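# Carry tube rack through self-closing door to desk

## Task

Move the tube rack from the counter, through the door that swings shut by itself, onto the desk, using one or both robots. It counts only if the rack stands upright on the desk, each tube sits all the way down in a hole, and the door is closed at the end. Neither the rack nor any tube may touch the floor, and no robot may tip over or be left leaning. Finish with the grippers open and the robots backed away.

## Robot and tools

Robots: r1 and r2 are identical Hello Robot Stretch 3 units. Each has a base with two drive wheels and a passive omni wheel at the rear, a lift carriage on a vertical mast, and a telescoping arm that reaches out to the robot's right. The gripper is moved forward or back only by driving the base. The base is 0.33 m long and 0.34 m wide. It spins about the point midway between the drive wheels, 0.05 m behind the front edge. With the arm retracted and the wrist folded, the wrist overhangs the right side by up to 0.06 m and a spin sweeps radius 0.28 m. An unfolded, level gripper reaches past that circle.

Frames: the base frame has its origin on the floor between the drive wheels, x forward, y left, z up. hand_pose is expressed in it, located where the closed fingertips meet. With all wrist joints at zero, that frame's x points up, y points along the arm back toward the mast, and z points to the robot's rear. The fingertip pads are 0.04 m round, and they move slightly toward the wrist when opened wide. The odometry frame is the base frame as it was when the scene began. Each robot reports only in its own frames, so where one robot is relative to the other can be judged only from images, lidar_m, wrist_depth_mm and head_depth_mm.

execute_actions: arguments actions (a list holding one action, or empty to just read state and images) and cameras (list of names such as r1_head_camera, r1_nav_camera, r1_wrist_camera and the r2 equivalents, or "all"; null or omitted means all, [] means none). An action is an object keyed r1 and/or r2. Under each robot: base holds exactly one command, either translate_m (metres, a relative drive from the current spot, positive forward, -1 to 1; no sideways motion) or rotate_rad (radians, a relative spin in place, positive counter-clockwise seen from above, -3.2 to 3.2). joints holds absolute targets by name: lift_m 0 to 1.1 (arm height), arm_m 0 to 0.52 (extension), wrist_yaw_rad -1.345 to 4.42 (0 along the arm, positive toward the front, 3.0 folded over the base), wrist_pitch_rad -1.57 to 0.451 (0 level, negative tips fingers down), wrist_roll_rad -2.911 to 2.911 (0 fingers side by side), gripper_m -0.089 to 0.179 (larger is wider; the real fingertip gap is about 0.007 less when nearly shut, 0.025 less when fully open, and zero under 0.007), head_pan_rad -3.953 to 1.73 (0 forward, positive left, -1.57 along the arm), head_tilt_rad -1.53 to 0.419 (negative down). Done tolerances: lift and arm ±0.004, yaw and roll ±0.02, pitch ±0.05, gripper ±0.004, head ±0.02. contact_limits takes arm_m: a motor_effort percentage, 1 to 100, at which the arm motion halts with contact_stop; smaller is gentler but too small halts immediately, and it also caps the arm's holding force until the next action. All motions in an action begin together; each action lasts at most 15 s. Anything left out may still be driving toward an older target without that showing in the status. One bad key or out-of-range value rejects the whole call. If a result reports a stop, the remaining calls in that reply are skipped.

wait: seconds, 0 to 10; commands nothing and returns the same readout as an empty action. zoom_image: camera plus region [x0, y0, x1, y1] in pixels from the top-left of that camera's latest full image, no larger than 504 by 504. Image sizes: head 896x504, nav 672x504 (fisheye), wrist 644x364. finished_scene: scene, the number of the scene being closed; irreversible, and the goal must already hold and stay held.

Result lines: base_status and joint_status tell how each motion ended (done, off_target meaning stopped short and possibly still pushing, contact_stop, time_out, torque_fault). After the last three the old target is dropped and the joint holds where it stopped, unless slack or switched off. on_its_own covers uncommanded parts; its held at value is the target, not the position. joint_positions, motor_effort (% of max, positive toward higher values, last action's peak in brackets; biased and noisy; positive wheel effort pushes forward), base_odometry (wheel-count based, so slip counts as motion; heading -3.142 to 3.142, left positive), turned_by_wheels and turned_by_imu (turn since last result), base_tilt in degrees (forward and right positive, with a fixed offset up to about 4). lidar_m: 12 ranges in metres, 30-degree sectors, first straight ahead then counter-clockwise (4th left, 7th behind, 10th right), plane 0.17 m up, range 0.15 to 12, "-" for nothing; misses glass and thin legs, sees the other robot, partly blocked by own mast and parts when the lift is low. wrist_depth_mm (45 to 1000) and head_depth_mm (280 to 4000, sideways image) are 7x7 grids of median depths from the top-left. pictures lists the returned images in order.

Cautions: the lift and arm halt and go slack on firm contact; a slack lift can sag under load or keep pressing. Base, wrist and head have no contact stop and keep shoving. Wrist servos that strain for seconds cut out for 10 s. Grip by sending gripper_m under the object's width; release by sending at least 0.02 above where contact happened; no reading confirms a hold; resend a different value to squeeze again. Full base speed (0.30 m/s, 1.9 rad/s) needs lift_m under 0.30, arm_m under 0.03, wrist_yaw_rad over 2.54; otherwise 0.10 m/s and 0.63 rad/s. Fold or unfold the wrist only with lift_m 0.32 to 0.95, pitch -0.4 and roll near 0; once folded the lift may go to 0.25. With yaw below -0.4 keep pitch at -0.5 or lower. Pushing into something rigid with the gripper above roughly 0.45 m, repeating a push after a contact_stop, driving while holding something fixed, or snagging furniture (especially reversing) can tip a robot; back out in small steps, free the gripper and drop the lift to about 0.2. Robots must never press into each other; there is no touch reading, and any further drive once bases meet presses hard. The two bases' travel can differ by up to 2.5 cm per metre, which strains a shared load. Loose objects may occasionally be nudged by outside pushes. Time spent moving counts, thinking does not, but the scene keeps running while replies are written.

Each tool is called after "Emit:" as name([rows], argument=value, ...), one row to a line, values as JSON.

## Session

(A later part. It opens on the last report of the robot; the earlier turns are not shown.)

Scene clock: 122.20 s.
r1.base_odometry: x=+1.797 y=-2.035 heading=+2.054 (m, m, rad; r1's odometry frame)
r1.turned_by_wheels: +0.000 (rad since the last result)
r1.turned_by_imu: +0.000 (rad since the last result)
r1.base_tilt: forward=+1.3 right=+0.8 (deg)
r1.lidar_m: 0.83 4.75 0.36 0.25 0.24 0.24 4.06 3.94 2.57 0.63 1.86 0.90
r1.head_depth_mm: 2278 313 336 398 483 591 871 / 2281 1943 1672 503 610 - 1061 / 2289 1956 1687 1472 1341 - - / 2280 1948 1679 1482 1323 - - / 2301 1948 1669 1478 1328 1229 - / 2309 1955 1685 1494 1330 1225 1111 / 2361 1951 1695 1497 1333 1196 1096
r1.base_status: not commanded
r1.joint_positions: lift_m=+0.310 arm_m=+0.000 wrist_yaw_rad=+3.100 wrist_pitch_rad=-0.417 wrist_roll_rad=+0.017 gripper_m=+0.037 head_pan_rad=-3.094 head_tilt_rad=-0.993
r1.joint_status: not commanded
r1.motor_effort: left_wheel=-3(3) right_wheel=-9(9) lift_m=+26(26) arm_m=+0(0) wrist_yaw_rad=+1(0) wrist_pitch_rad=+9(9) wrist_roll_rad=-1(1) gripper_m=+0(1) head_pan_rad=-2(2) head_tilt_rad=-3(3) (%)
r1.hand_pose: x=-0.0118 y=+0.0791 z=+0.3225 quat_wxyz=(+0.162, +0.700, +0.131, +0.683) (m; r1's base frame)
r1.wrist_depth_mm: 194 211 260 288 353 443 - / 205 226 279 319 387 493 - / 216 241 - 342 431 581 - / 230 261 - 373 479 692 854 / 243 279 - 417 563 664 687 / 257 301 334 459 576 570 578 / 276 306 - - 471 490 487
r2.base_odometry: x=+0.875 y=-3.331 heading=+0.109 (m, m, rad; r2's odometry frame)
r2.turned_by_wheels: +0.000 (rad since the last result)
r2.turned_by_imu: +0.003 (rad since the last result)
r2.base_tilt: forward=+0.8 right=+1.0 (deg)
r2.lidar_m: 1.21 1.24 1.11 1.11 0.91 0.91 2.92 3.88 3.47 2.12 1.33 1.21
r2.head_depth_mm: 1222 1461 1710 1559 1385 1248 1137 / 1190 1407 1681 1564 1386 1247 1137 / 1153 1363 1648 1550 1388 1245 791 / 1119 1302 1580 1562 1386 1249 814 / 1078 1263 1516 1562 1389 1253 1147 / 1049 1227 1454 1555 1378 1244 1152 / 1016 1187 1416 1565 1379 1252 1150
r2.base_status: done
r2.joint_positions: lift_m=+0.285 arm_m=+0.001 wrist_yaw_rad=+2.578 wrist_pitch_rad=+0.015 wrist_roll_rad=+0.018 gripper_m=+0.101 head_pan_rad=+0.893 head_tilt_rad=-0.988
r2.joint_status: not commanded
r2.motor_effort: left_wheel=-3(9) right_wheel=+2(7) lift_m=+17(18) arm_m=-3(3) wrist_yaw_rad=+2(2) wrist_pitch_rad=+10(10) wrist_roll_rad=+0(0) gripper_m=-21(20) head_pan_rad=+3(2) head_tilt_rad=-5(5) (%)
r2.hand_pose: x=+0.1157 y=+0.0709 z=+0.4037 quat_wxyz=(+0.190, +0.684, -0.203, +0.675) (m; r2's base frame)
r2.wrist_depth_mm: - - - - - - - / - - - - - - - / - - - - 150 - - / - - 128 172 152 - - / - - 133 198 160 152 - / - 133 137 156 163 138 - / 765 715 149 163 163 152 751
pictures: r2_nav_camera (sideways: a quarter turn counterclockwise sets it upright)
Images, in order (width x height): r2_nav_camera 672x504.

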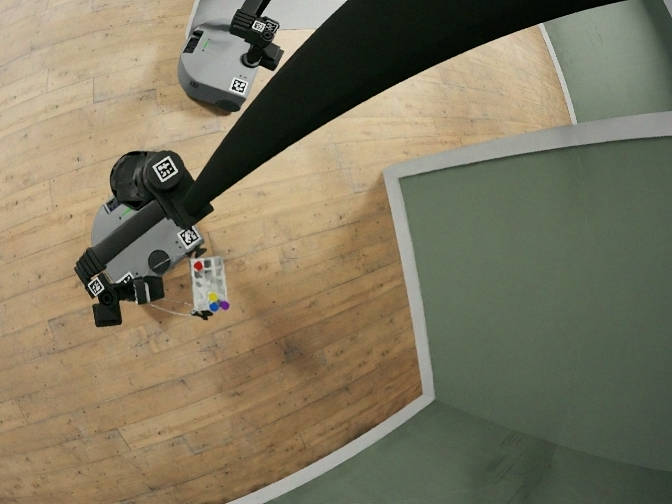

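Emit:
execute_actions([
  {"r2":{"base":{"rotate_rad":1.55},"joints":{"head_pan_rad":0.0,"head_tilt_rad":-0.95}}},
], cameras=[])

Emit:
execute_actions([
  {"r2":{"base":{"translate_m":0.5}}},
], cameras=["r2_nav_camera","r2_head_camera"])

Scene clock: 126.00 s.
r1.base_odometry: x=+1.797 y=-2.035 heading=+2.054 (m, m, rad; r1's odometry frame)
r1.turned_by_wheels: +0.000 (rad since the last result)
r1.turned_by_imu: +0.000 (rad since the last result)
r1.base_tilt: forward=+1.2 right=+0.7 (deg)
r1.lidar_m: 0.83 4.75 0.36 0.25 0.24 0.24 4.07 3.94 0.77 0.76 1.85 0.90
r1.head_depth_mm: 2283 313 335 398 483 589 867 / 2303 1942 1678 503 610 - 1062 / 2280 1924 1677 1481 1336 - - / 2288 1942 1692 1482 1323 - - / 2312 1957 1685 1482 1324 1234 - / 2303 1977 1690 1481 1329 1219 1108 / 2317 1964 1692 1500 1334 1205 1100
r1.base_status: not commanded
r1.joint_positions: lift_m=+0.310 arm_m=+0.000 wrist_yaw_rad=+3.100 wrist_pitch_rad=-0.417 wrist_roll_rad=+0.017 gripper_m=+0.037 head_pan_rad=-3.094 head_tilt_rad=-0.993
r1.joint_status: not commanded
r1.motor_effort: left_wheel=-3(3) right_wheel=-9(8) lift_m=+26(26) arm_m=+0(1) wrist_yaw_rad=+0(0) wrist_pitch_rad=+9(9) wrist_roll_rad=+0(0) gripper_m=+1(0) head_pan_rad=-2(2) head_tilt_rad=-4(4) (%)
r1.hand_pose: x=-0.0118 y=+0.0791 z=+0.3225 quat_wxyz=(+0.162, +0.700, +0.131, +0.683) (m; r1's base frame)
r1.wrist_depth_mm: 195 212 263 288 351 445 - / 204 224 281 314 389 512 - / 214 240 - 338 427 585 - / 227 261 - 372 484 685 842 / 243 278 - 415 568 665 690 / 260 298 342 465 586 588 574 / 277 306 - - 472 489 491
r2.base_odometry: x=+0.875 y=-3.331 heading=+1.659 (m, m, rad; r2's odometry frame)
r2.turned_by_wheels: +1.550 (rad since the last result)
r2.turned_by_imu: +1.545 (rad since the last result)
r2.base_tilt: forward=+1.0 right=+0.9 (deg)
r2.lidar_m: 1.11 0.77 0.91 2.92 3.89 3.47 2.22 1.36 1.21 1.21 1.25 1.11
r2.head_depth_mm: 1007 1141 1343 1545 1414 1258 1138 / 2650 2153 1500 1577 1410 1264 1144 / 2706 2207 1850 1612 1412 1264 1134 / 2678 2199 1852 1602 1403 1256 1139 / 2691 2191 1856 1605 1411 1260 802 / 2689 2217 1857 1604 1410 1264 1138 / 2666 1647 1689 1592 1230 1246 1139
r2.base_status: done
r2.joint_positions: lift_m=+0.285 arm_m=+0.001 wrist_yaw_rad=+2.578 wrist_pitch_rad=+0.015 wrist_roll_rad=+0.018 gripper_m=+0.101 head_pan_rad=+0.007 head_tilt_rad=-0.951
r2.joint_status: all done
r2.motor_effort: left_wheel=-3(11) right_wheel=+2(9) lift_m=+17(17) arm_m=-3(3) wrist_yaw_rad=+2(2) wrist_pitch_rad=+10(10) wrist_roll_rad=+0(0) gripper_m=-21(21) head_pan_rad=-3(36) head_tilt_rad=+0(2) (%)
r2.hand_pose: x=+0.1157 y=+0.0709 z=+0.4037 quat_wxyz=(+0.190, +0.684, -0.203, +0.675) (m; r2's base frame)
r2.wrist_depth_mm: - - - 943 954 - - / - - - 954 886 - - / - - - 977 151 - - / - - 129 172 153 - - / - - 133 198 161 152 - / 995 132 137 156 164 138 993 / 743 719 149 163 163 152 743
pictures: none
No camera images: the call's "cameras" was empty. Leave "cameras" out to get every camera's image.

Scene clock: 129.37 s.
r1.base_odometry: x=+1.797 y=-2.035 heading=+2.054 (m, m, rad; r1's odometry frame)
r1.turned_by_wheels: +0.000 (rad since the last result)
r1.turned_by_imu: +0.000 (rad since the last result)
r1.base_tilt: forward=+1.2 right=+0.8 (deg)
r1.lidar_m: 0.83 4.75 0.36 0.25 0.24 0.24 4.08 3.94 2.57 0.38 0.38 0.90
r1.head_depth_mm: 2278 313 336 398 483 589 866 / 2310 1922 1676 504 610 - 1063 / 2281 1941 1680 1473 1349 - - / 2306 1951 1670 1478 1331 - - / 2323 1928 1695 1476 1319 1230 - / 2291 1964 1683 1487 1329 1216 1107 / 2337 1978 1709 1493 1332 1197 1096
r1.base_status: not commanded
r1.joint_positions: lift_m=+0.310 arm_m=+0.000 wrist_yaw_rad=+3.100 wrist_pitch_rad=-0.417 wrist_roll_rad=+0.017 gripper_m=+0.037 head_pan_rad=-3.094 head_tilt_rad=-0.993
r1.joint_status: not commanded
r1.motor_effort: left_wheel=-3(3) right_wheel=-9(9) lift_m=+27(27) arm_m=+0(0) wrist_yaw_rad=-1(1) wrist_pitch_rad=+10(8) wrist_roll_rad=+0(1) gripper_m=+0(1) head_pan_rad=-2(2) head_tilt_rad=-4(4) (%)
r1.hand_pose: x=-0.0118 y=+0.0791 z=+0.3225 quat_wxyz=(+0.162, +0.700, +0.131, +0.683) (m; r1's base frame)
r1.wrist_depth_mm: 196 211 264 292 350 446 - / 203 225 283 317 389 509 - / 215 240 - 345 429 578 - / 228 260 - 376 487 673 862 / 240 279 - 409 573 679 703 / 257 298 336 449 585 570 580 / 278 306 - - 465 482 488
r2.base_odometry: x=+0.831 y=-2.833 heading=+1.659 (m, m, rad; r2's odometry frame)
r2.turned_by_wheels: +0.000 (rad since the last result)
r2.turned_by_imu: +0.003 (rad since the last result)
r2.base_tilt: forward=+0.9 right=+0.9 (deg)
r2.lidar_m: 4.78 0.86 0.46 0.47 3.34 3.96 2.50 1.53 1.37 1.17 0.72 0.63
r2.head_depth_mm: 2714 2176 1806 908 1131 1260 1134 / 2694 2200 1856 1596 1320 1268 1136 / 2716 2189 1835 1589 1409 1264 1140 / 2694 2162 1870 1609 1404 1267 1138 / 2674 2171 1851 1602 1415 1259 805 / 2681 2187 1828 1603 1415 1258 1134 / 2692 2163 1845 1553 1402 1260 1135
r2.base_status: done
r2.joint_positions: lift_m=+0.285 arm_m=+0.001 wrist_yaw_rad=+2.578 wrist_pitch_rad=+0.015 wrist_roll_rad=+0.018 gripper_m=+0.101 head_pan_rad=+0.007 head_tilt_rad=-0.951
r2.joint_status: not commanded
r2.motor_effort: left_wheel=-3(9) right_wheel=+2(8) lift_m=+17(17) arm_m=-3(3) wrist_yaw_rad=+3(2) wrist_pitch_rad=+10(10) wrist_roll_rad=+0(0) gripper_m=-21(21) head_pan_rad=-3(3) head_tilt_rad=+0(0) (%)
r2.hand_pose: x=+0.1156 y=+0.0709 z=+0.4037 quat_wxyz=(+0.190, +0.684, -0.203, +0.675) (m; r2's base frame)
r2.wrist_depth_mm: - 678 699 790 848 - - / 371 478 643 801 837 - - / - 329 653 844 150 - - / - 408 128 172 152 - - / - 729 133 198 160 152 - / 998 132 138 156 163 138 - / 734 467 149 163 163 152 758
pictures: r2_head_camera (sideways: a quarter turn clockwise sets it upright), r2_nav_camera (sideways: a quarter turn counterclockwise sets it upright)
Images, in order (width x height): r2_head_camera 896x504, r2_nav_camera 672x504.

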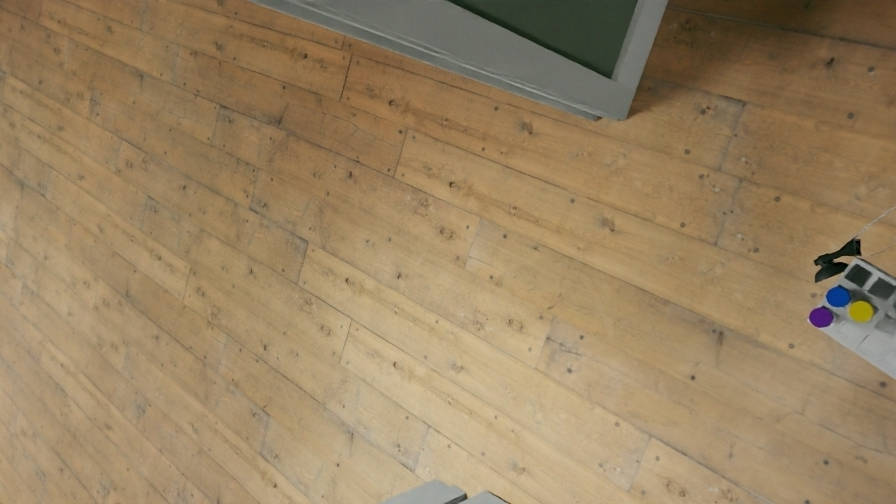

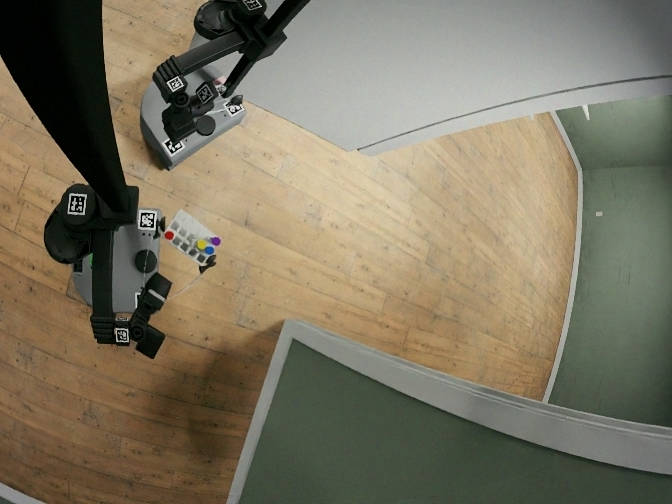

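Emit:
execute_actions([
  {"r2":{"base":{"rotate_rad":0.15}}},
], cameras=[])

Emit:
execute_actions([
  {"r2":{"base":{"translate_m":0.6}}},
], cameras=["r2_nav_camera"])

Scene clock: 131.13 s.
r1.base_odometry: x=+1.797 y=-2.035 heading=+2.054 (m, m, rad; r1's odometry frame)
r1.turned_by_wheels: +0.000 (rad since the last result)
r1.turned_by_imu: +0.000 (rad since the last result)
r1.base_tilt: forward=+1.2 right=+0.7 (deg)
r1.lidar_m: 0.82 4.74 0.36 0.25 0.24 0.24 4.06 3.94 2.57 0.40 0.41 0.90
r1.head_depth_mm: 2276 313 336 397 484 590 867 / 2300 1928 1664 502 611 - 1060 / 2269 1949 1687 1478 1345 - - / 2280 1955 1686 1485 1331 - - / 2293 1936 1691 1486 1327 1239 - / 2329 1959 1688 1481 1335 1215 1106 / 2323 1967 1692 1489 1325 1205 1094
r1.base_status: not commanded
r1.joint_positions: lift_m=+0.310 arm_m=+0.000 wrist_yaw_rad=+3.100 wrist_pitch_rad=-0.417 wrist_roll_rad=+0.017 gripper_m=+0.037 head_pan_rad=-3.094 head_tilt_rad=-0.993
r1.joint_status: not commanded
r1.motor_effort: left_wheel=-3(3) right_wheel=-9(9) lift_m=+26(26) arm_m=+0(0) wrist_yaw_rad=+0(0) wrist_pitch_rad=+9(9) wrist_roll_rad=-1(1) gripper_m=-1(1) head_pan_rad=-2(1) head_tilt_rad=-4(4) (%)
r1.hand_pose: x=-0.0118 y=+0.0791 z=+0.3225 quat_wxyz=(+0.162, +0.700, +0.131, +0.683) (m; r1's base frame)
r1.wrist_depth_mm: 195 211 261 292 355 447 - / 203 224 280 315 390 511 - / 215 239 - 344 433 584 - / 228 260 - 369 481 693 883 / 240 275 - 421 558 689 694 / 258 300 339 459 567 562 576 / 276 309 - - 467 488 484
r2.base_odometry: x=+0.831 y=-2.833 heading=+1.809 (m, m, rad; r2's odometry frame)
r2.turned_by_wheels: +0.150 (rad since the last result)
r2.turned_by_imu: +0.149 (rad since the last result)
r2.base_tilt: forward=+0.8 right=+1.1 (deg)
r2.lidar_m: 4.90 0.80 0.46 0.74 4.15 3.96 2.06 1.44 1.37 0.96 0.68 0.63
r2.head_depth_mm: 2681 2196 1851 1600 1183 1243 1139 / 2694 2198 1862 1607 1412 1257 1137 / 2676 2188 1843 1604 1415 1260 1142 / 2695 2181 1854 1603 1410 1263 1140 / 2685 2178 1849 1603 1407 1263 806 / 2672 2191 1852 1581 1414 1269 1143 / 2664 1209 1265 1365 1409 1261 1141
r2.base_status: done
r2.joint_positions: lift_m=+0.285 arm_m=+0.001 wrist_yaw_rad=+2.578 wrist_pitch_rad=+0.015 wrist_roll_rad=+0.018 gripper_m=+0.101 head_pan_rad=+0.007 head_tilt_rad=-0.951
r2.joint_status: not commanded
r2.motor_effort: left_wheel=-2(11) right_wheel=+2(4) lift_m=+17(17) arm_m=-3(3) wrist_yaw_rad=+2(1) wrist_pitch_rad=+10(10) wrist_roll_rad=+0(0) gripper_m=-21(21) head_pan_rad=-3(4) head_tilt_rad=-1(1) (%)
r2.hand_pose: x=+0.1156 y=+0.0709 z=+0.4037 quat_wxyz=(+0.190, +0.684, -0.203, +0.675) (m; r2's base frame)
r2.wrist_depth_mm: - - 712 749 782 809 - / - 399 621 763 782 824 - / - - 382 773 150 866 - / - - 128 172 152 878 - / - - 133 198 160 152 - / 996 133 137 157 163 138 - / 751 476 149 164 163 152 751
pictures: none
No camera images: the call's "cameras" was empty. Leave "cameras" out to get every camera's image.

Scene clock: 134.83 s.
r1.base_odometry: x=+1.797 y=-2.035 heading=+2.054 (m, m, rad; r1's odometry frame)
r1.turned_by_wheels: +0.000 (rad since the last result)
r1.turned_by_imu: +0.000 (rad since the last result)
r1.base_tilt: forward=+1.3 right=+0.7 (deg)
r1.lidar_m: 0.42 4.76 0.36 0.25 0.24 0.24 4.06 3.93 2.58 1.92 1.86 0.90
r1.head_depth_mm: 2265 313 336 397 483 589 869 / 2270 1919 1682 502 611 - 1060 / 2301 1940 1678 1474 1346 - - / 2294 1960 1675 1482 1325 - - / 2303 1958 1680 1472 1325 1231 - / 2312 1953 1694 1488 1321 1217 1109 / 2336 1956 1703 1486 1340 1208 1097
r1.base_status: not commanded
r1.joint_positions: lift_m=+0.310 arm_m=+0.000 wrist_yaw_rad=+3.100 wrist_pitch_rad=-0.417 wrist_roll_rad=+0.017 gripper_m=+0.037 head_pan_rad=-3.094 head_tilt_rad=-0.993
r1.joint_status: not commanded
r1.motor_effort: left_wheel=-3(3) right_wheel=-9(9) lift_m=+26(27) arm_m=+0(1) wrist_yaw_rad=+0(0) wrist_pitch_rad=+9(9) wrist_roll_rad=-1(0) gripper_m=+0(0) head_pan_rad=-2(1) head_tilt_rad=-4(3) (%)
r1.hand_pose: x=-0.0118 y=+0.0791 z=+0.3225 quat_wxyz=(+0.162, +0.700, +0.131, +0.683) (m; r1's base frame)
r1.wrist_depth_mm: 196 209 262 289 353 448 - / 205 225 280 315 389 513 - / 216 240 - 345 429 570 - / 228 259 - 374 486 664 857 / 243 278 - 422 573 691 699 / 259 299 336 459 571 564 565 / 275 305 - - 466 484 499
r2.base_odometry: x=+0.689 y=-2.249 heading=+1.809 (m, m, rad; r2's odometry frame)
r2.turned_by_wheels: +0.000 (rad since the last result)
r2.turned_by_imu: +0.003 (rad since the last result)
r2.base_tilt: forward=+0.9 right=+1.0 (deg)
r2.lidar_m: 4.32 0.59 0.51 0.51 0.55 4.48 2.46 1.72 0.52 0.31 2.22 4.22
r2.head_depth_mm: 2689 2207 1848 1593 1412 1267 1135 / 2738 2189 1859 1600 1414 1261 1146 / 2676 2185 1844 1596 1415 1251 1141 / 2681 2205 1848 1601 1406 1266 1134 / 2706 2207 1849 1593 1407 1258 803 / 2684 2195 1848 1603 1403 1259 1135 / 2682 2183 1865 1576 1406 1249 1138
r2.base_status: done
r2.joint_positions: lift_m=+0.285 arm_m=+0.001 wrist_yaw_rad=+2.578 wrist_pitch_rad=+0.015 wrist_roll_rad=+0.018 gripper_m=+0.101 head_pan_rad=+0.007 head_tilt_rad=-0.951
r2.joint_status: not commanded
r2.motor_effort: left_wheel=-1(6) right_wheel=+2(7) lift_m=+17(18) arm_m=-3(3) wrist_yaw_rad=+2(2) wrist_pitch_rad=+10(10) wrist_roll_rad=+0(0) gripper_m=-21(21) head_pan_rad=-3(3) head_tilt_rad=-1(1) (%)
r2.hand_pose: x=+0.1156 y=+0.0709 z=+0.4037 quat_wxyz=(+0.190, +0.684, -0.203, +0.675) (m; r2's base frame)
r2.wrist_depth_mm: 475 488 515 531 - - - / 483 503 525 547 604 - - / 493 512 530 558 150 - - / 500 529 128 172 152 - - / 523 532 133 198 161 152 - / 533 133 137 156 163 138 - / 541 575 149 163 162 152 760
pictures: r2_nav_camera (sideways: a quarter turn counterclockwise sets it upright)
Images, in order (width x height): r2_nav_camera 672x504.

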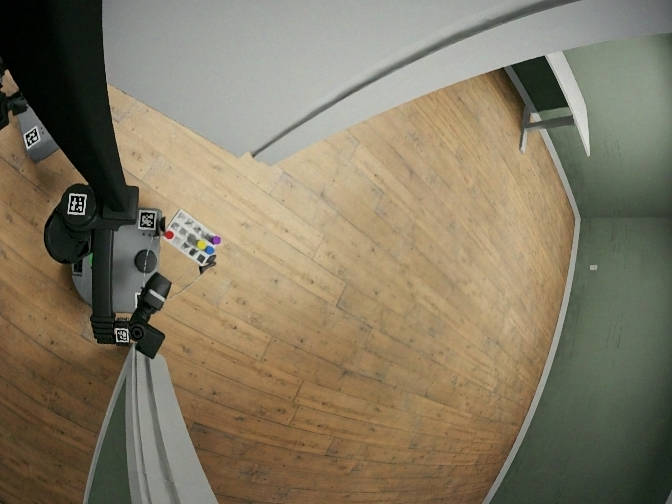

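Emit:
execute_actions([
  {"r2":{"base":{"translate_m":1.0},"joints":{"head_pan_rad":0.9,"head_tilt_rad":-0.5}},"r1":{"base":{"translate_m":0.45}}},
], cameras=["r2_nav_camera","r2_head_camera","r1_nav_camera"])

Scene clock: 141.03 s.
r1.base_odometry: x=+1.587 y=-1.637 heading=+2.055 (m, m, rad; r1's odometry frame)
r1.turned_by_wheels: +0.001 (rad since the last result)
r1.turned_by_imu: +0.002 (rad since the last result)
r1.base_tilt: forward=+1.3 right=+0.8 (deg)
r1.lidar_m: 0.43 4.35 1.04 0.40 0.28 0.27 0.27 0.36 2.28 1.70 0.90 0.39
r1.head_depth_mm: - - 317 400 541 750 1071 / - 294 340 439 613 - 1064 / - 301 368 485 666 - - / - 317 401 543 839 - - / 294 341 439 616 1037 1233 - / 303 367 487 824 1332 1214 1109 / 316 400 1626 1493 1334 1196 1096
r1.base_status: done
r1.joint_positions: lift_m=+0.310 arm_m=+0.000 wrist_yaw_rad=+3.100 wrist_pitch_rad=-0.417 wrist_roll_rad=+0.017 gripper_m=+0.037 head_pan_rad=-3.094 head_tilt_rad=-0.993
r1.joint_status: not commanded
r1.on_its_own: right_wheel is at rest, and its effort (-27) is outside its rest range (-18 to +18)
r1.motor_effort: left_wheel=+0(15) right_wheel=-27(30) lift_m=+26(26) arm_m=+0(0) wrist_yaw_rad=+0(0) wrist_pitch_rad=+9(9) wrist_roll_rad=-1(1) gripper_m=+0(0) head_pan_rad=-2(2) head_tilt_rad=-4(4) (%)
r1.hand_pose: x=-0.0118 y=+0.0791 z=+0.3225 quat_wxyz=(+0.162, +0.700, +0.131, +0.683) (m; r1's base frame)
r1.wrist_depth_mm: 232 271 430 596 - - - / 240 285 467 665 - - - / 248 298 - 718 - 859 782 / 255 319 - 754 854 817 797 / 266 336 - 666 679 684 695 / 277 349 441 560 580 572 565 / 282 346 - - 477 487 492
r2.base_odometry: x=+0.454 y=-1.278 heading=+1.809 (m, m, rad; r2's odometry frame)
r2.turned_by_wheels: +0.000 (rad since the last result)
r2.turned_by_imu: +0.006 (rad since the last result)
r2.base_tilt: forward=+0.8 right=+1.0 (deg)
r2.lidar_m: 3.44 2.48 2.20 0.99 0.69 0.66 1.05 1.00 2.10 2.16 2.86 3.33
r2.head_depth_mm: 2458 2665 2470 2623 2106 1674 1386 / 2378 2628 2462 2805 2092 1663 1376 / 2383 2555 2439 2809 2063 1666 1373 / 2365 2528 2397 2800 2076 1647 1377 / 2322 2469 2394 2812 2072 1648 1372 / 2271 2473 2269 2635 2071 1651 1369 / 2258 2415 2637 2737 2045 1643 1376
r2.base_status: done
r2.joint_positions: lift_m=+0.285 arm_m=+0.001 wrist_yaw_rad=+2.578 wrist_pitch_rad=+0.015 wrist_roll_rad=+0.018 gripper_m=+0.101 head_pan_rad=+0.893 head_tilt_rad=-0.507
r2.joint_status: all done
r2.motor_effort: left_wheel=-2(9) right_wheel=+2(7) lift_m=+17(17) arm_m=-3(3) wrist_yaw_rad=+2(2) wrist_pitch_rad=+10(10) wrist_roll_rad=+0(0) gripper_m=-20(21) head_pan_rad=+2(34) head_tilt_rad=+3(24) (%)
r2.hand_pose: x=+0.1156 y=+0.0709 z=+0.4037 quat_wxyz=(+0.190, +0.684, -0.203, +0.675) (m; r2's base frame)
r2.wrist_depth_mm: 961 - - - - - - / 946 - - - - - - / 959 - - - 150 - - / 971 - 129 171 153 - - / 945 - 133 197 160 152 - / 887 132 137 156 163 138 - / 761 727 150 163 163 152 752
pictures: r1_nav_camera (sideways: a quarter turn counterclockwise sets it upright), r2_head_camera (sideways: a quarter turn clockwise sets it upright), r2_nav_camera (sideways: a quarter turn counterclockwise sets it upright)
Images, in order (width x height): r1_nav_camera 672x504, r2_head_camera 896x504, r2_nav_camera 672x504.

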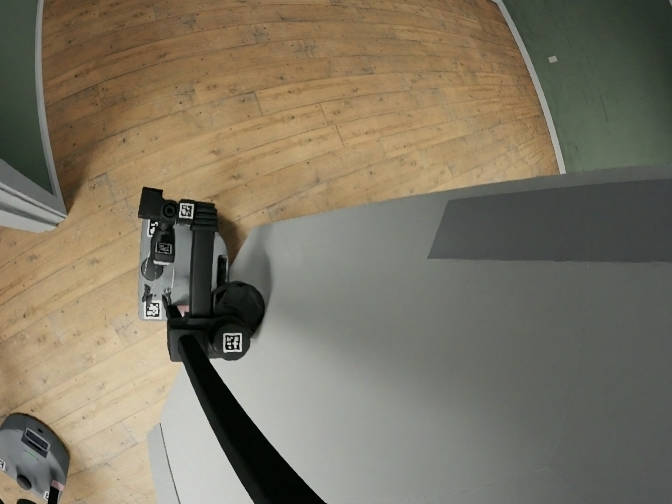

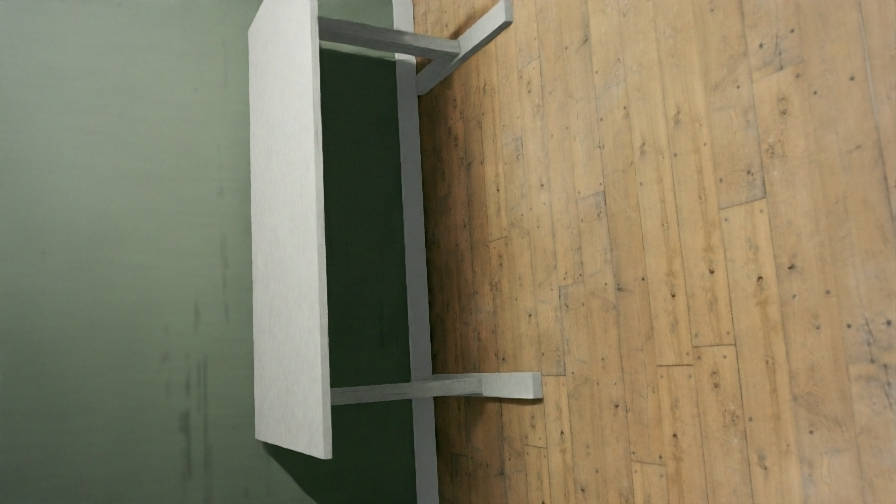

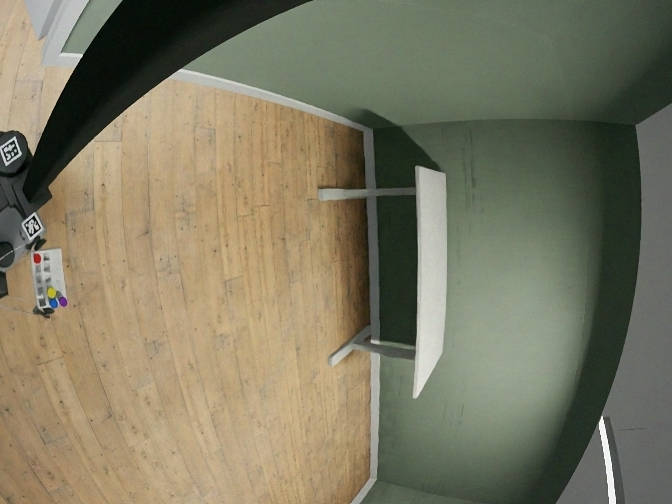

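Emit:
execute_actions([
  {"r2":{"base":{"rotate_rad":0.85},"joints":{"head_pan_rad":0.1,"head_tilt_rad":-0.6}},"r1":{"base":{"rotate_rad":0.54}}},
], cameras=[])

Emit:
execute_actions([
  {"r2":{"base":{"translate_m":1.0}},"r1":{"base":{"translate_m":0.45}}},
], cameras=["r2_head_camera","r1_nav_camera"])

Scene clock: 143.83 s.
r1.base_odometry: x=+1.587 y=-1.637 heading=+2.595 (m, m, rad; r1's odometry frame)
r1.turned_by_wheels: +0.540 (rad since the last result)
r1.turned_by_imu: +0.541 (rad since the last result)
r1.base_tilt: forward=+1.3 right=+0.7 (deg)
r1.lidar_m: 4.36 0.96 0.38 0.26 0.24 0.24 0.31 2.25 1.69 0.87 0.39 0.43
r1.head_depth_mm: - 295 334 396 484 598 905 / 292 328 388 476 608 - 1062 / 323 381 467 594 782 - - / 2228 1902 1643 1459 1308 - - / 2304 1934 1700 1486 1336 1224 - / 2329 1974 1692 1496 1321 1211 1113 / 2345 1965 1692 1493 1342 1201 1094
r1.base_status: done
r1.joint_positions: lift_m=+0.310 arm_m=+0.000 wrist_yaw_rad=+3.100 wrist_pitch_rad=-0.417 wrist_roll_rad=+0.017 gripper_m=+0.037 head_pan_rad=-3.094 head_tilt_rad=-0.993
r1.joint_status: not commanded
r1.on_its_own: left_wheel is at rest, and its effort (-20) is outside its rest range (-18 to +18)
r1.motor_effort: left_wheel=-20(33) right_wheel=-12(23) lift_m=+27(26) arm_m=-1(0) wrist_yaw_rad=+1(0) wrist_pitch_rad=+9(9) wrist_roll_rad=+0(0) gripper_m=+0(0) head_pan_rad=-2(2) head_tilt_rad=-4(3) (%)
r1.hand_pose: x=-0.0118 y=+0.0791 z=+0.3225 quat_wxyz=(+0.162, +0.700, +0.131, +0.683) (m; r1's base frame)
r1.wrist_depth_mm: 196 213 265 298 370 477 - / 206 226 285 322 408 551 - / 217 242 - 352 450 617 - / 228 262 - 385 506 714 852 / 243 279 - 424 589 676 676 / 256 300 344 482 582 564 571 / 275 302 - - 474 488 495
r2.base_odometry: x=+0.454 y=-1.278 heading=+2.659 (m, m, rad; r2's odometry frame)
r2.turned_by_wheels: +0.850 (rad since the last result)
r2.turned_by_imu: +0.848 (rad since the last result)
r2.base_tilt: forward=+0.8 right=+1.0 (deg)
r2.lidar_m: 2.48 1.29 0.76 0.66 0.87 1.00 1.38 2.10 2.45 3.33 3.34 3.05
r2.head_depth_mm: 2399 2458 2898 2405 1880 1549 1306 / 2363 2461 2888 2419 1878 1542 1303 / 2325 2422 2888 2394 1878 1536 1306 / 2316 2403 2835 2403 1865 1540 1296 / 2311 2416 2706 2374 1858 1534 1297 / 2321 2428 2773 2367 1854 1539 1300 / 2271 2480 2727 2379 1866 1530 1294
r2.base_status: done
r2.joint_positions: lift_m=+0.285 arm_m=+0.001 wrist_yaw_rad=+2.578 wrist_pitch_rad=+0.015 wrist_roll_rad=+0.018 gripper_m=+0.101 head_pan_rad=+0.107 head_tilt_rad=-0.593
r2.joint_status: all done
r2.motor_effort: left_wheel=-3(10) right_wheel=+1(7) lift_m=+17(17) arm_m=-3(3) wrist_yaw_rad=+2(2) wrist_pitch_rad=+10(10) wrist_roll_rad=+0(0) gripper_m=-21(22) head_pan_rad=-3(36) head_tilt_rad=-2(12) (%)
r2.hand_pose: x=+0.1156 y=+0.0709 z=+0.4037 quat_wxyz=(+0.190, +0.684, -0.203, +0.675) (m; r2's base frame)
r2.wrist_depth_mm: 575 652 775 970 - - - / 592 642 780 975 - - - / 612 653 803 - 151 - - / 638 671 129 172 152 - - / 651 641 133 197 160 152 - / 680 132 137 156 163 138 995 / 696 686 149 163 163 152 759
pictures: none
No camera images: the call's "cameras" was empty. Leave "cameras" out to get every camera's image.

Scene clock: 149.30 s.
r1.base_odometry: x=+1.203 y=-1.403 heading=+2.596 (m, m, rad; r1's odometry frame)
r1.turned_by_wheels: +0.001 (rad since the last result)
r1.turned_by_imu: +0.002 (rad since the last result)
r1.base_tilt: forward=+1.2 right=+0.7 (deg)
r1.lidar_m: 3.92 4.12 1.51 0.53 0.31 0.27 0.27 0.32 0.33 0.33 1.75 2.48
r1.head_depth_mm: - - 327 421 594 876 1073 / - 293 341 447 642 - 1061 / - 299 358 476 663 - - / - 304 377 509 780 - - / - 312 398 549 883 1230 - / - 326 421 594 1005 1210 1107 / 292 342 447 644 1310 864 1088
r1.base_status: translate_m off_target (by the wheels' count: +0.4502 of +0.4500)
r1.joint_positions: lift_m=+0.310 arm_m=+0.000 wrist_yaw_rad=+3.100 wrist_pitch_rad=-0.417 wrist_roll_rad=+0.017 gripper_m=+0.037 head_pan_rad=-3.094 head_tilt_rad=-0.993
r1.joint_status: not commanded
r1.on_its_own: right_wheel is at rest, and its effort (-40) is outside its rest range (-18 to +18)
r1.motor_effort: left_wheel=-11(16) right_wheel=-40(42) lift_m=+26(27) arm_m=+0(0) wrist_yaw_rad=-1(1) wrist_pitch_rad=+9(9) wrist_roll_rad=-1(1) gripper_m=+0(1) head_pan_rad=-2(2) head_tilt_rad=-3(4) (%)
r1.hand_pose: x=-0.0118 y=+0.0791 z=+0.3225 quat_wxyz=(+0.162, +0.700, +0.131, +0.683) (m; r1's base frame)
r1.wrist_depth_mm: 261 318 526 - - - - / 268 330 578 - - - - / 276 349 - - - - - / 280 371 - 807 815 830 850 / 289 375 - 669 676 672 686 / 297 393 520 555 573 576 575 / 306 376 - - 466 490 491
r2.base_odometry: x=-0.432 y=-0.813 heading=+2.659 (m, m, rad; r2's odometry frame)
r2.turned_by_wheels: +0.000 (rad since the last result)
r2.turned_by_imu: +0.006 (rad since the last result)
r2.base_tilt: forward=+1.0 right=+1.0 (deg)
r2.lidar_m: 1.68 1.27 1.02 0.90 0.90 1.06 1.95 3.06 3.58 3.11 3.10 1.52
r2.head_depth_mm: 1494 1630 1492 1168 1882 1539 1310 / 1485 1632 1488 1166 1883 1547 1303 / 1459 1608 1484 1157 1884 1548 1298 / 1455 1597 1479 1157 1875 1536 1305 / 1441 1589 1469 1142 1868 1530 1302 / 1435 1567 1468 1101 1856 1530 1290 / 1426 1550 1462 1099 1707 1501 1297
r2.base_status: done
r2.joint_positions: lift_m=+0.285 arm_m=+0.001 wrist_yaw_rad=+2.579 wrist_pitch_rad=+0.015 wrist_roll_rad=+0.018 gripper_m=+0.101 head_pan_rad=+0.107 head_tilt_rad=-0.594
r2.joint_status: not commanded
r2.motor_effort: left_wheel=-2(9) right_wheel=+2(7) lift_m=+17(17) arm_m=-3(3) wrist_yaw_rad=+2(2) wrist_pitch_rad=+10(10) wrist_roll_rad=+0(0) gripper_m=-21(21) head_pan_rad=-3(3) head_tilt_rad=-3(2) (%)
r2.hand_pose: x=+0.1156 y=+0.0709 z=+0.4037 quat_wxyz=(+0.190, +0.684, -0.203, +0.675) (m; r2's base frame)
r2.wrist_depth_mm: 728 842 - - - 900 795 / 736 853 - - - - - / 749 870 - - 150 - - / 758 880 128 172 152 - - / 781 871 133 197 160 152 - / 786 132 137 156 163 138 - / 751 719 149 163 163 152 755
pictures: r1_nav_camera (sideways: a quarter turn counterclockwise sets it upright), r2_head_camera (sideways: a quarter turn clockwise sets it upright)
Images, in order (width x height): r1_nav_camera 672x504, r2_head_camera 896x504.

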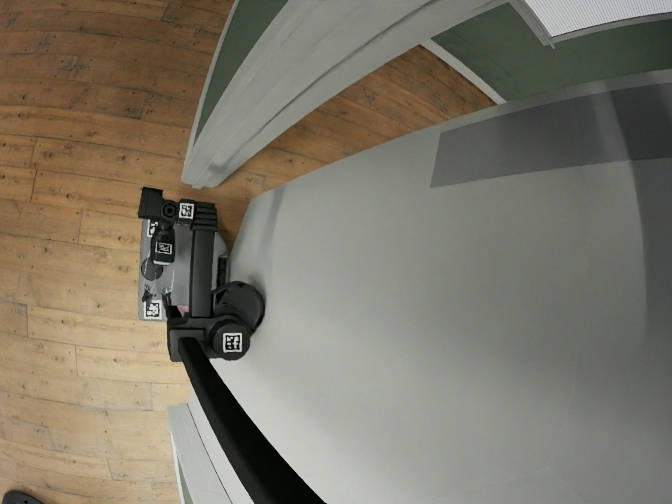

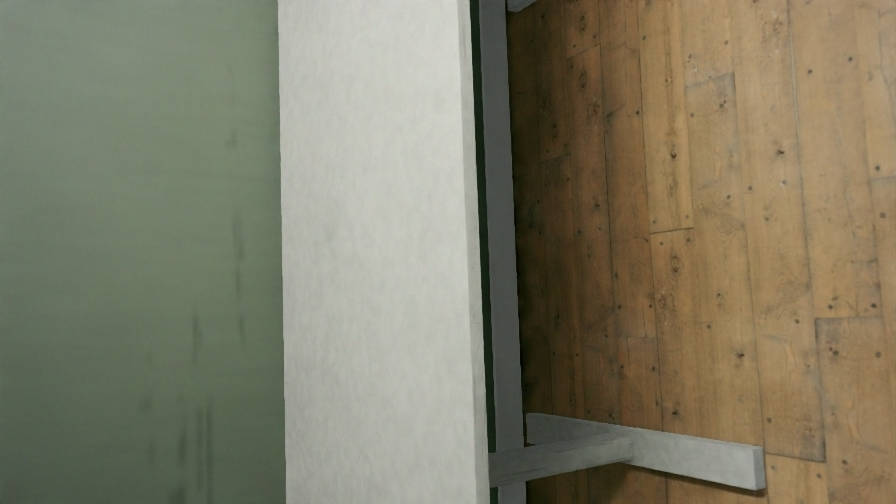

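Emit:
execute_actions([
  {"r2":{"base":{"translate_m":0.41},"joints":{"head_pan_rad":-1.57,"head_tilt_rad":-0.8}},"r1":{"base":{"translate_m":0.22},"joints":{"head_tilt_rad":-0.6}}},
], cameras=[])

Emit:
execute_actions([
  {"r2":{"base":{"rotate_rad":1.81},"joints":{"lift_m":0.65,"wrist_yaw_rad":1.6}},"r1":{"base":{"translate_m":0.3}}},
], cameras=["r2_head_camera","r1_nav_camera","r2_nav_camera"])

Scene clock: 153.67 s.
r1.base_odometry: x=+1.015 y=-1.289 heading=+2.596 (m, m, rad; r1's odometry frame)
r1.turned_by_wheels: +0.000 (rad since the last result)
r1.turned_by_imu: +0.000 (rad since the last result)
r1.base_tilt: forward=+1.2 right=+0.8 (deg)
r1.lidar_m: 3.70 3.91 1.83 0.99 0.50 0.38 0.37 0.38 0.44 1.38 1.75 2.48
r1.head_depth_mm: 288 311 353 405 479 583 746 / 288 313 355 410 483 590 758 / 289 315 359 414 490 599 774 / 289 318 361 418 496 607 787 / 291 321 364 421 501 616 802 / 293 323 367 426 506 625 814 / 292 326 371 431 513 633 780
r1.base_status: done
r1.joint_positions: lift_m=+0.310 arm_m=+0.000 wrist_yaw_rad=+3.100 wrist_pitch_rad=-0.417 wrist_roll_rad=+0.017 gripper_m=+0.037 head_pan_rad=-3.094 head_tilt_rad=-0.606
r1.joint_status: all done
r1.motor_effort: left_wheel=-3(12) right_wheel=+1(34) lift_m=+26(26) arm_m=-1(1) wrist_yaw_rad=+0(0) wrist_pitch_rad=+9(9) wrist_roll_rad=+0(0) gripper_m=+2(0) head_pan_rad=-2(1) head_tilt_rad=+3(32) (%)
r1.hand_pose: x=-0.0118 y=+0.0791 z=+0.3225 quat_wxyz=(+0.162, +0.700, +0.131, +0.683) (m; r1's base frame)
r1.wrist_depth_mm: 435 523 - - - - - / 433 563 - - - - - / 444 598 - - - - - / 437 659 - 850 831 853 874 / 457 621 - 676 672 672 689 / 446 548 561 571 570 573 575 / 445 493 - - 470 491 488
r2.base_odometry: x=-0.795 y=-0.623 heading=+2.659 (m, m, rad; r2's odometry frame)
r2.turned_by_wheels: +0.000 (rad since the last result)
r2.turned_by_imu: +0.002 (rad since the last result)
r2.base_tilt: forward=+0.8 right=+0.9 (deg)
r2.lidar_m: 1.28 0.92 1.13 1.00 1.00 1.17 1.81 3.45 3.43 3.01 2.47 1.15
r2.head_depth_mm: 3032 3031 2297 1858 1567 1358 1189 / 2907 3011 2288 1857 1565 1352 1188 / 2844 2954 2283 1864 1556 1353 1187 / 2781 2928 2264 1846 1556 1357 1191 / 2777 2953 2268 1861 1566 1348 1184 / 2736 2863 2265 1861 1565 1346 1182 / 2671 2845 2254 1857 1565 1346 1185
r2.base_status: done
r2.joint_positions: lift_m=+0.285 arm_m=+0.001 wrist_yaw_rad=+2.579 wrist_pitch_rad=+0.015 wrist_roll_rad=+0.018 gripper_m=+0.101 head_pan_rad=-1.563 head_tilt_rad=-0.791
r2.joint_status: all done
r2.motor_effort: left_wheel=-2(7) right_wheel=+2(8) lift_m=+17(18) arm_m=-3(3) wrist_yaw_rad=+2(1) wrist_pitch_rad=+10(10) wrist_roll_rad=+0(0) gripper_m=-21(21) head_pan_rad=-4(36) head_tilt_rad=-4(17) (%)
r2.hand_pose: x=+0.1156 y=+0.0709 z=+0.4037 quat_wxyz=(+0.190, +0.684, -0.203, +0.675) (m; r2's base frame)
r2.wrist_depth_mm: 809 935 - 787 795 718 677 / 821 926 - - 894 - 994 / 821 936 - - 150 - 999 / 849 981 129 172 152 - - / 855 937 133 197 160 152 - / 851 132 138 156 163 138 995 / 756 720 149 163 163 152 756
pictures: none
No camera images: the call's "cameras" was empty. Leave "cameras" out to get every camera's image.

Scene clock: 157.90 s.
r1.base_odometry: x=+0.758 y=-1.133 heading=+2.596 (m, m, rad; r1's odometry frame)
r1.turned_by_wheels: +0.000 (rad since the last result)
r1.turned_by_imu: +0.001 (rad since the last result)
r1.base_tilt: forward=+1.2 right=+0.7 (deg)
r1.lidar_m: 3.39 3.58 1.68 1.79 0.79 0.68 0.66 0.68 0.88 1.69 1.77 2.51
r1.head_depth_mm: 532 594 673 776 910 1117 1172 / 535 599 677 781 927 1126 1174 / 539 603 684 788 932 1140 1180 / 541 607 689 799 945 1156 1182 / 546 611 695 805 954 1176 1184 / 550 616 702 814 969 1118 1196 / 552 620 704 791 888 1081 1196
r1.base_status: done
r1.joint_positions: lift_m=+0.310 arm_m=+0.000 wrist_yaw_rad=+3.100 wrist_pitch_rad=-0.417 wrist_roll_rad=+0.017 gripper_m=+0.037 head_pan_rad=-3.094 head_tilt_rad=-0.606
r1.joint_status: not commanded
r1.motor_effort: left_wheel=-3(3) right_wheel=+1(6) lift_m=+26(26) arm_m=+0(1) wrist_yaw_rad=+0(1) wrist_pitch_rad=+9(10) wrist_roll_rad=-1(0) gripper_m=+0(1) head_pan_rad=-2(3) head_tilt_rad=+3(3) (%)
r1.hand_pose: x=-0.0118 y=+0.0791 z=+0.3225 quat_wxyz=(+0.162, +0.700, +0.131, +0.683) (m; r1's base frame)
r1.wrist_depth_mm: 720 964 - - - - - / 709 937 - - - - - / 740 945 - - - - - / 723 811 - 850 819 852 867 / 654 664 - 663 683 671 680 / 547 548 555 573 567 579 571 / 467 488 - - 468 502 493
r2.base_odometry: x=-0.795 y=-0.623 heading=-1.815 (m, m, rad; r2's odometry frame)
r2.turned_by_wheels: +1.810 (rad since the last result)
r2.turned_by_imu: +1.811 (rad since the last result)
r2.base_tilt: forward=+0.8 right=+1.0 (deg)
r2.lidar_m: 1.00 1.04 1.42 1.79 3.62 3.13 3.01 1.17 1.15 1.29 0.92 1.03
r2.head_depth_mm: 1124 1226 1005 820 1476 1353 1207 / 1127 1228 1004 816 1460 1349 1226 / 1137 1237 1003 816 1459 1343 - / 1139 1251 997 815 1497 1347 1202 / 1146 1243 999 814 1488 1349 1196 / 1151 1243 1001 814 1460 1346 1188 / 1159 1245 999 814 1451 1318 1186
r2.base_status: done
r2.joint_positions: lift_m=+0.650 arm_m=+0.001 wrist_yaw_rad=+1.602 wrist_pitch_rad=+0.015 wrist_roll_rad=+0.018 gripper_m=+0.101 head_pan_rad=-1.563 head_tilt_rad=-0.791
r2.joint_status: all done
r2.motor_effort: left_wheel=-3(10) right_wheel=+2(7) lift_m=+26(27) arm_m=-3(3) wrist_yaw_rad=-3(5) wrist_pitch_rad=+10(10) wrist_roll_rad=+0(0) gripper_m=-22(21) head_pan_rad=-3(3) head_tilt_rad=-4(3) (%)
r2.hand_pose: x=+0.2351 y=-0.1381 z=+0.7682 quat_wxyz=(+0.484, +0.509, -0.500, +0.507) (m; r2's base frame)
r2.wrist_depth_mm: 926 909 891 883 853 842 836 / 949 917 917 900 879 885 850 / 969 967 912 910 151 875 887 / 993 971 129 172 153 915 897 / - 990 133 198 160 152 930 / - 132 138 156 162 139 943 / - - 149 163 163 152 965
pictures: r1_nav_camera (sideways: a quarter turn counterclockwise sets it upright), r2_head_camera (sideways: a quarter turn clockwise sets it upright), r2_nav_camera (sideways: a quarter turn counterclockwise sets it upright)
Images, in order (width x height): r1_nav_camera 672x504, r2_head_camera 896x504, r2_nav_camera 672x504.

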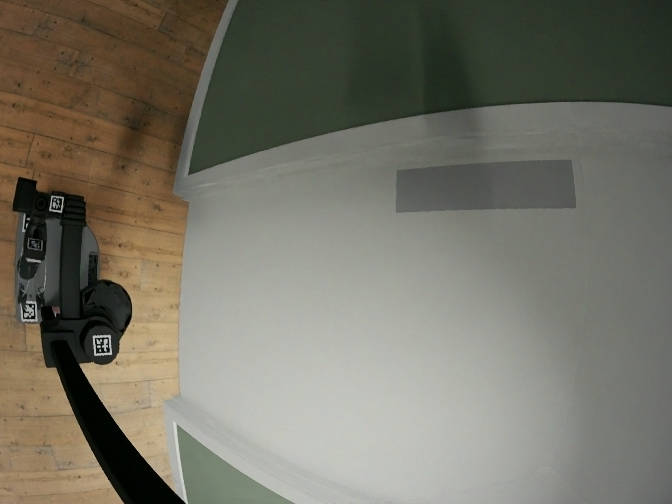

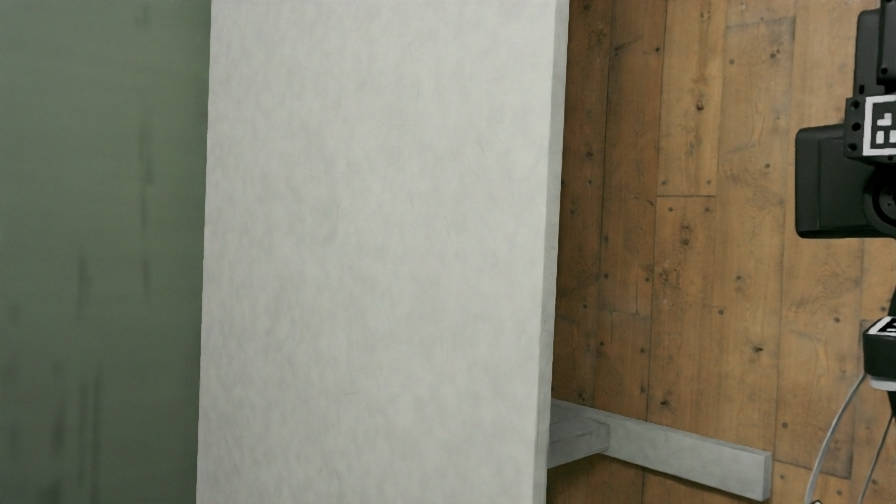

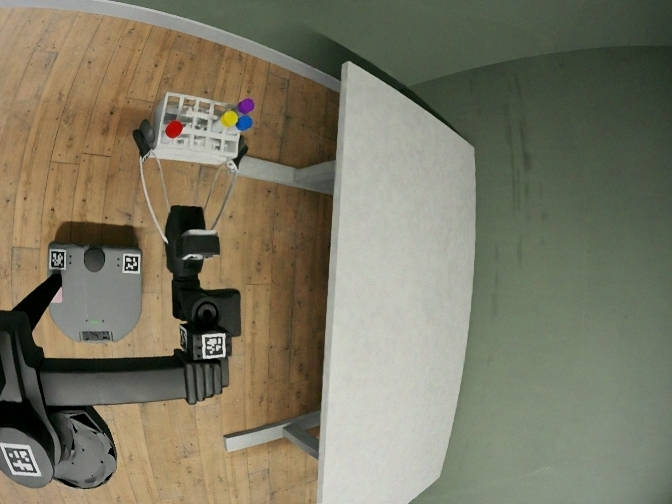

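Emit:
execute_actions([
  {"r2":{"joints":{"lift_m":0.71,"wrist_yaw_rad":0.0}}},
], cameras=["r2_wrist_camera"])

Scene clock: 160.60 s.
r1.base_odometry: x=+0.758 y=-1.133 heading=+2.596 (m, m, rad; r1's odometry frame)
r1.turned_by_wheels: +0.000 (rad since the last result)
r1.turned_by_imu: +0.000 (rad since the last result)
r1.base_tilt: forward=+1.3 right=+0.8 (deg)
r1.lidar_m: 3.39 3.59 1.69 1.79 0.79 0.68 0.66 0.68 0.88 1.69 1.77 2.51
r1.head_depth_mm: 532 594 673 774 911 1110 1171 / 534 598 676 779 920 1126 1178 / 539 601 682 788 932 1148 1183 / 542 606 690 794 948 1158 1191 / 546 609 695 805 956 1174 1192 / 548 616 701 815 970 1118 1189 / 552 620 705 791 887 1071 1202
r1.base_status: not commanded
r1.joint_positions: lift_m=+0.310 arm_m=+0.000 wrist_yaw_rad=+3.100 wrist_pitch_rad=-0.417 wrist_roll_rad=+0.017 gripper_m=+0.037 head_pan_rad=-3.094 head_tilt_rad=-0.606
r1.joint_status: not commanded
r1.motor_effort: left_wheel=-3(3) right_wheel=+2(2) lift_m=+26(26) arm_m=-1(0) wrist_yaw_rad=+0(0) wrist_pitch_rad=+9(9) wrist_roll_rad=+0(0) gripper_m=+0(0) head_pan_rad=-2(2) head_tilt_rad=+3(3) (%)
r1.hand_pose: x=-0.0118 y=+0.0791 z=+0.3225 quat_wxyz=(+0.162, +0.700, +0.131, +0.683) (m; r1's base frame)
r1.wrist_depth_mm: 712 989 - - - - - / 747 943 - - - - - / 716 974 - - - - - / 727 798 - 807 866 858 861 / 659 670 - 667 687 692 710 / 535 549 567 566 576 567 577 / 475 491 - - 475 493 484
r2.base_odometry: x=-0.795 y=-0.623 heading=-1.815 (m, m, rad; r2's odometry frame)
r2.turned_by_wheels: +0.000 (rad since the last result)
r2.turned_by_imu: +0.000 (rad since the last result)
r2.base_tilt: forward=+1.0 right=+1.1 (deg)
r2.lidar_m: 0.99 1.03 1.42 1.79 3.59 3.12 3.01 1.17 1.15 1.29 0.92 1.03
r2.head_depth_mm: 1123 1226 1003 817 1470 1355 1232 / 1123 1230 1003 816 738 1353 1240 / 1137 1242 1002 817 582 1407 - / 1143 1249 1002 815 568 1386 1186 / 1151 1243 1000 814 1464 1347 1185 / 1161 1237 1001 813 1459 1354 1183 / 1163 1247 996 815 1452 1323 1187
r2.base_status: not commanded
r2.joint_positions: lift_m=+0.710 arm_m=+0.001 wrist_yaw_rad=+0.003 wrist_pitch_rad=+0.015 wrist_roll_rad=+0.018 gripper_m=+0.101 head_pan_rad=-1.563 head_tilt_rad=-0.791
r2.joint_status: all done
r2.motor_effort: left_wheel=-3(3) right_wheel=+2(2) lift_m=+26(27) arm_m=-3(3) wrist_yaw_rad=-3(7) wrist_pitch_rad=+10(10) wrist_roll_rad=+0(0) gripper_m=-21(21) head_pan_rad=-4(3) head_tilt_rad=-5(4) (%)
r2.hand_pose: x=-0.0208 y=-0.4027 z=+0.8282 quat_wxyz=(+0.701, -0.004, -0.713, +0.006) (m; r2's base frame)
r2.wrist_depth_mm: - - - 996 987 975 967 / - - - - 992 989 - / - - - - 150 - - / - - 128 172 152 - - / 538 492 132 197 160 152 543 / 361 132 137 156 163 138 360 / 282 276 149 163 163 152 273
pictures: r2_wrist_camera
Images, in order (width x height): r2_wrist_camera 644x364.

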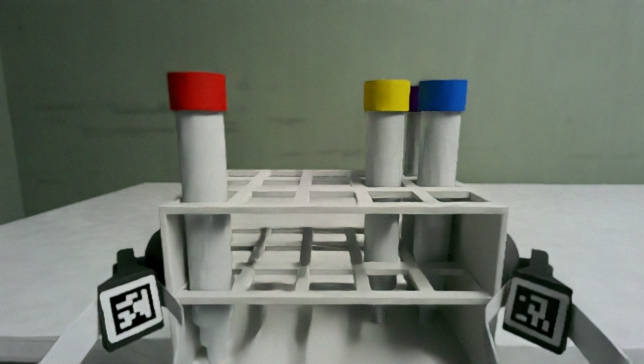

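Emit:
execute_actions([
  {"r2":{"joints":{"lift_m":0.69,"arm_m":0.27,"wrist_pitch_rad":-0.01}}},
], cameras=[])

Emit:
execute_actions([
  {"r2":{"joints":{"lift_m":0.672}}},
], cameras=["r2_wrist_camera","r2_head_camera"])

Scene clock: 164.30 s.
r1.base_odometry: x=+0.758 y=-1.133 heading=+2.596 (m, m, rad; r1's odometry frame)
r1.turned_by_wheels: +0.000 (rad since the last result)
r1.turned_by_imu: +0.000 (rad since the last result)
r1.base_tilt: forward=+1.3 right=+0.8 (deg)
r1.lidar_m: 3.39 3.59 1.69 1.79 0.79 0.68 0.67 0.68 0.88 1.69 1.78 2.51
r1.head_depth_mm: 532 595 670 774 912 1114 1175 / 535 598 677 781 923 1132 1180 / 539 602 682 790 932 1140 1190 / 541 608 689 798 945 1161 1183 / 545 611 693 801 956 1175 1186 / 550 616 701 811 969 1121 1197 / 551 619 706 791 886 1070 1192
r1.base_status: not commanded
r1.joint_positions: lift_m=+0.310 arm_m=+0.000 wrist_yaw_rad=+3.100 wrist_pitch_rad=-0.417 wrist_roll_rad=+0.017 gripper_m=+0.037 head_pan_rad=-3.094 head_tilt_rad=-0.606
r1.joint_status: not commanded
r1.motor_effort: left_wheel=-3(3) right_wheel=+2(2) lift_m=+26(26) arm_m=-1(0) wrist_yaw_rad=+0(0) wrist_pitch_rad=+9(9) wrist_roll_rad=+0(1) gripper_m=-1(1) head_pan_rad=-2(1) head_tilt_rad=+3(3) (%)
r1.hand_pose: x=-0.0118 y=+0.0791 z=+0.3225 quat_wxyz=(+0.162, +0.700, +0.131, +0.683) (m; r1's base frame)
r1.wrist_depth_mm: 710 968 - - - - - / 720 971 - - - - - / 710 969 - - - - - / 709 813 - 826 856 851 849 / 649 645 - 672 665 701 686 / 551 551 548 551 576 570 567 / 470 487 - - 462 498 496
r2.base_odometry: x=-0.795 y=-0.623 heading=-1.815 (m, m, rad; r2's odometry frame)
r2.turned_by_wheels: +0.000 (rad since the last result)
r2.turned_by_imu: +0.000 (rad since the last result)
r2.base_tilt: forward=+0.8 right=+1.0 (deg)
r2.lidar_m: 0.99 1.03 1.42 1.79 3.60 3.14 3.02 1.17 1.15 1.29 0.92 1.03
r2.head_depth_mm: 1126 1218 1002 819 1100 - - / 1130 1235 1003 838 - 1330 1193 / 1136 1245 769 812 1499 1351 1189 / 1143 1249 1002 807 1503 1349 1185 / 1152 1244 997 813 1491 1351 1183 / 1158 1239 1005 814 1463 1343 1183 / 1157 1244 1001 811 1448 1324 1181
r2.base_status: not commanded
r2.joint_positions: lift_m=+0.690 arm_m=+0.270 wrist_yaw_rad=+0.001 wrist_pitch_rad=-0.039 wrist_roll_rad=+0.018 gripper_m=+0.101 head_pan_rad=-1.563 head_tilt_rad=-0.791
r2.joint_status: all done
r2.motor_effort: left_wheel=-3(3) right_wheel=+2(1) lift_m=+17(24) arm_m=+4(5) wrist_yaw_rad=-2(4) wrist_pitch_rad=+8(10) wrist_roll_rad=+0(0) gripper_m=-22(22) head_pan_rad=-3(4) head_tilt_rad=-4(3) (%)
r2.hand_pose: x=-0.0212 y=-0.6697 z=+0.7948 quat_wxyz=(+0.701, +0.014, -0.713, -0.014) (m; r2's base frame)
r2.wrist_depth_mm: 749 734 731 725 729 709 709 / 780 762 739 747 736 734 725 / 791 789 765 775 151 755 747 / 812 663 129 172 153 660 648 / 388 358 133 197 161 152 389 / 275 132 137 156 163 138 273 / 219 204 149 163 163 152 213
pictures: none
No camera images: the call's "cameras" was empty. Leave "cameras" out to get every camera's image.

Scene clock: 165.20 s.
r1.base_odometry: x=+0.758 y=-1.133 heading=+2.596 (m, m, rad; r1's odometry frame)
r1.turned_by_wheels: +0.000 (rad since the last result)
r1.turned_by_imu: +0.000 (rad since the last result)
r1.base_tilt: forward=+1.2 right=+0.7 (deg)
r1.lidar_m: 3.40 3.59 1.69 1.79 0.79 0.68 0.66 0.68 0.88 1.69 1.77 2.51
r1.head_depth_mm: 532 593 672 777 916 1112 1176 / 535 599 679 780 925 1129 1180 / 539 604 685 790 932 1144 1186 / 542 605 687 798 946 1158 1189 / 546 612 696 805 951 1175 1195 / 549 615 700 813 967 1121 1196 / 554 620 705 792 892 1074 1194
r1.base_status: not commanded
r1.joint_positions: lift_m=+0.310 arm_m=+0.000 wrist_yaw_rad=+3.100 wrist_pitch_rad=-0.417 wrist_roll_rad=+0.017 gripper_m=+0.037 head_pan_rad=-3.094 head_tilt_rad=-0.606
r1.joint_status: not commanded
r1.motor_effort: left_wheel=-3(3) right_wheel=+1(1) lift_m=+26(26) arm_m=+0(0) wrist_yaw_rad=+2(0) wrist_pitch_rad=+9(9) wrist_roll_rad=-1(0) gripper_m=+0(2) head_pan_rad=-2(2) head_tilt_rad=+3(3) (%)
r1.hand_pose: x=-0.0118 y=+0.0791 z=+0.3225 quat_wxyz=(+0.162, +0.700, +0.131, +0.683) (m; r1's base frame)
r1.wrist_depth_mm: 712 962 - - - - - / 712 970 - - - - - / 702 978 - - - - - / 719 829 - 834 824 841 833 / 647 652 - 662 687 671 662 / 550 561 559 564 576 569 571 / 471 489 - - 474 489 488
r2.base_odometry: x=-0.795 y=-0.623 heading=-1.815 (m, m, rad; r2's odometry frame)
r2.turned_by_wheels: +0.000 (rad since the last result)
r2.turned_by_imu: +0.000 (rad since the last result)
r2.base_tilt: forward=+0.8 right=+1.0 (deg)
r2.lidar_m: 0.99 1.03 1.42 1.79 3.60 3.12 3.00 1.17 1.15 1.29 0.92 1.03
r2.head_depth_mm: 1122 1224 1003 816 1469 1400 - / 1136 1234 1005 842 - 1353 1187 / 1132 1238 998 801 1453 1350 1194 / 1141 1246 1000 793 1477 1342 1186 / 1148 1242 1000 815 1489 1347 1192 / 1147 1238 995 809 1464 1345 1185 / 1161 1243 1001 811 1449 1327 1184
r2.base_status: not commanded
r2.joint_positions: lift_m=+0.672 arm_m=+0.270 wrist_yaw_rad=+0.001 wrist_pitch_rad=-0.039 wrist_roll_rad=+0.018 gripper_m=+0.101 head_pan_rad=-1.563 head_tilt_rad=-0.791
r2.joint_status: all done
r2.motor_effort: left_wheel=-3(2) right_wheel=+2(1) lift_m=+18(18) arm_m=+4(4) wrist_yaw_rad=-1(2) wrist_pitch_rad=+9(9) wrist_roll_rad=+0(0) gripper_m=-21(22) head_pan_rad=-3(3) head_tilt_rad=-4(5) (%)
r2.hand_pose: x=-0.0212 y=-0.6697 z=+0.7768 quat_wxyz=(+0.701, +0.014, -0.713, -0.014) (m; r2's base frame)
r2.wrist_depth_mm: 749 742 739 721 717 710 710 / 777 770 746 754 742 731 730 / 799 790 773 782 151 759 749 / 574 580 129 172 153 566 578 / 339 314 133 198 161 152 339 / 241 132 137 157 163 138 240 / 190 178 149 163 163 153 186
pictures: r2_head_camera (sideways: a quarter turn clockwise sets it upright), r2_wrist_camera
Images, in order (width x height): r2_head_camera 896x504, r2_wrist_camera 644x364.

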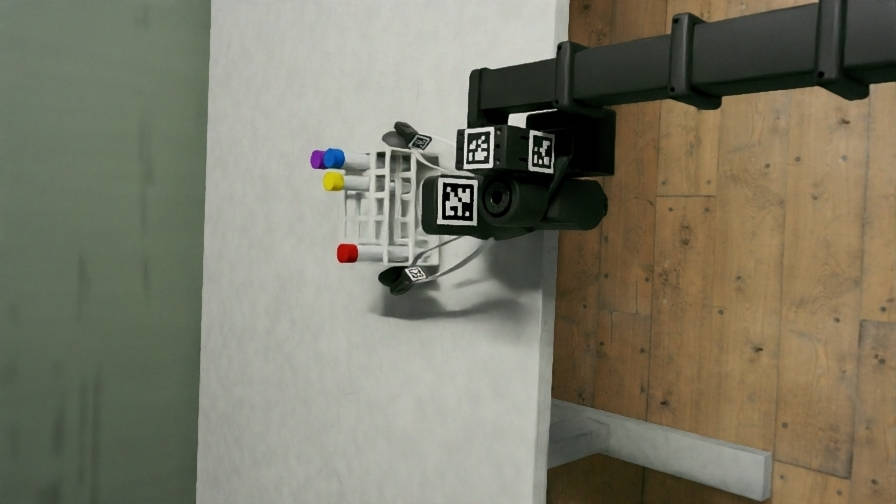

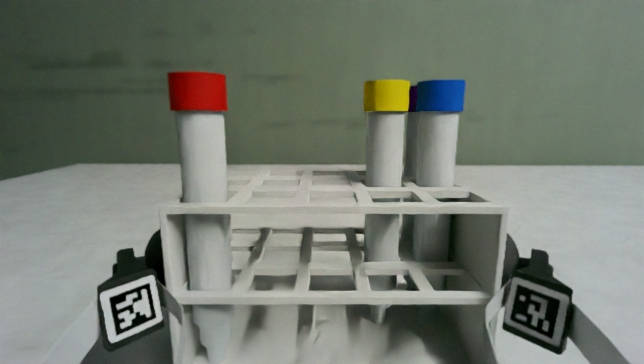

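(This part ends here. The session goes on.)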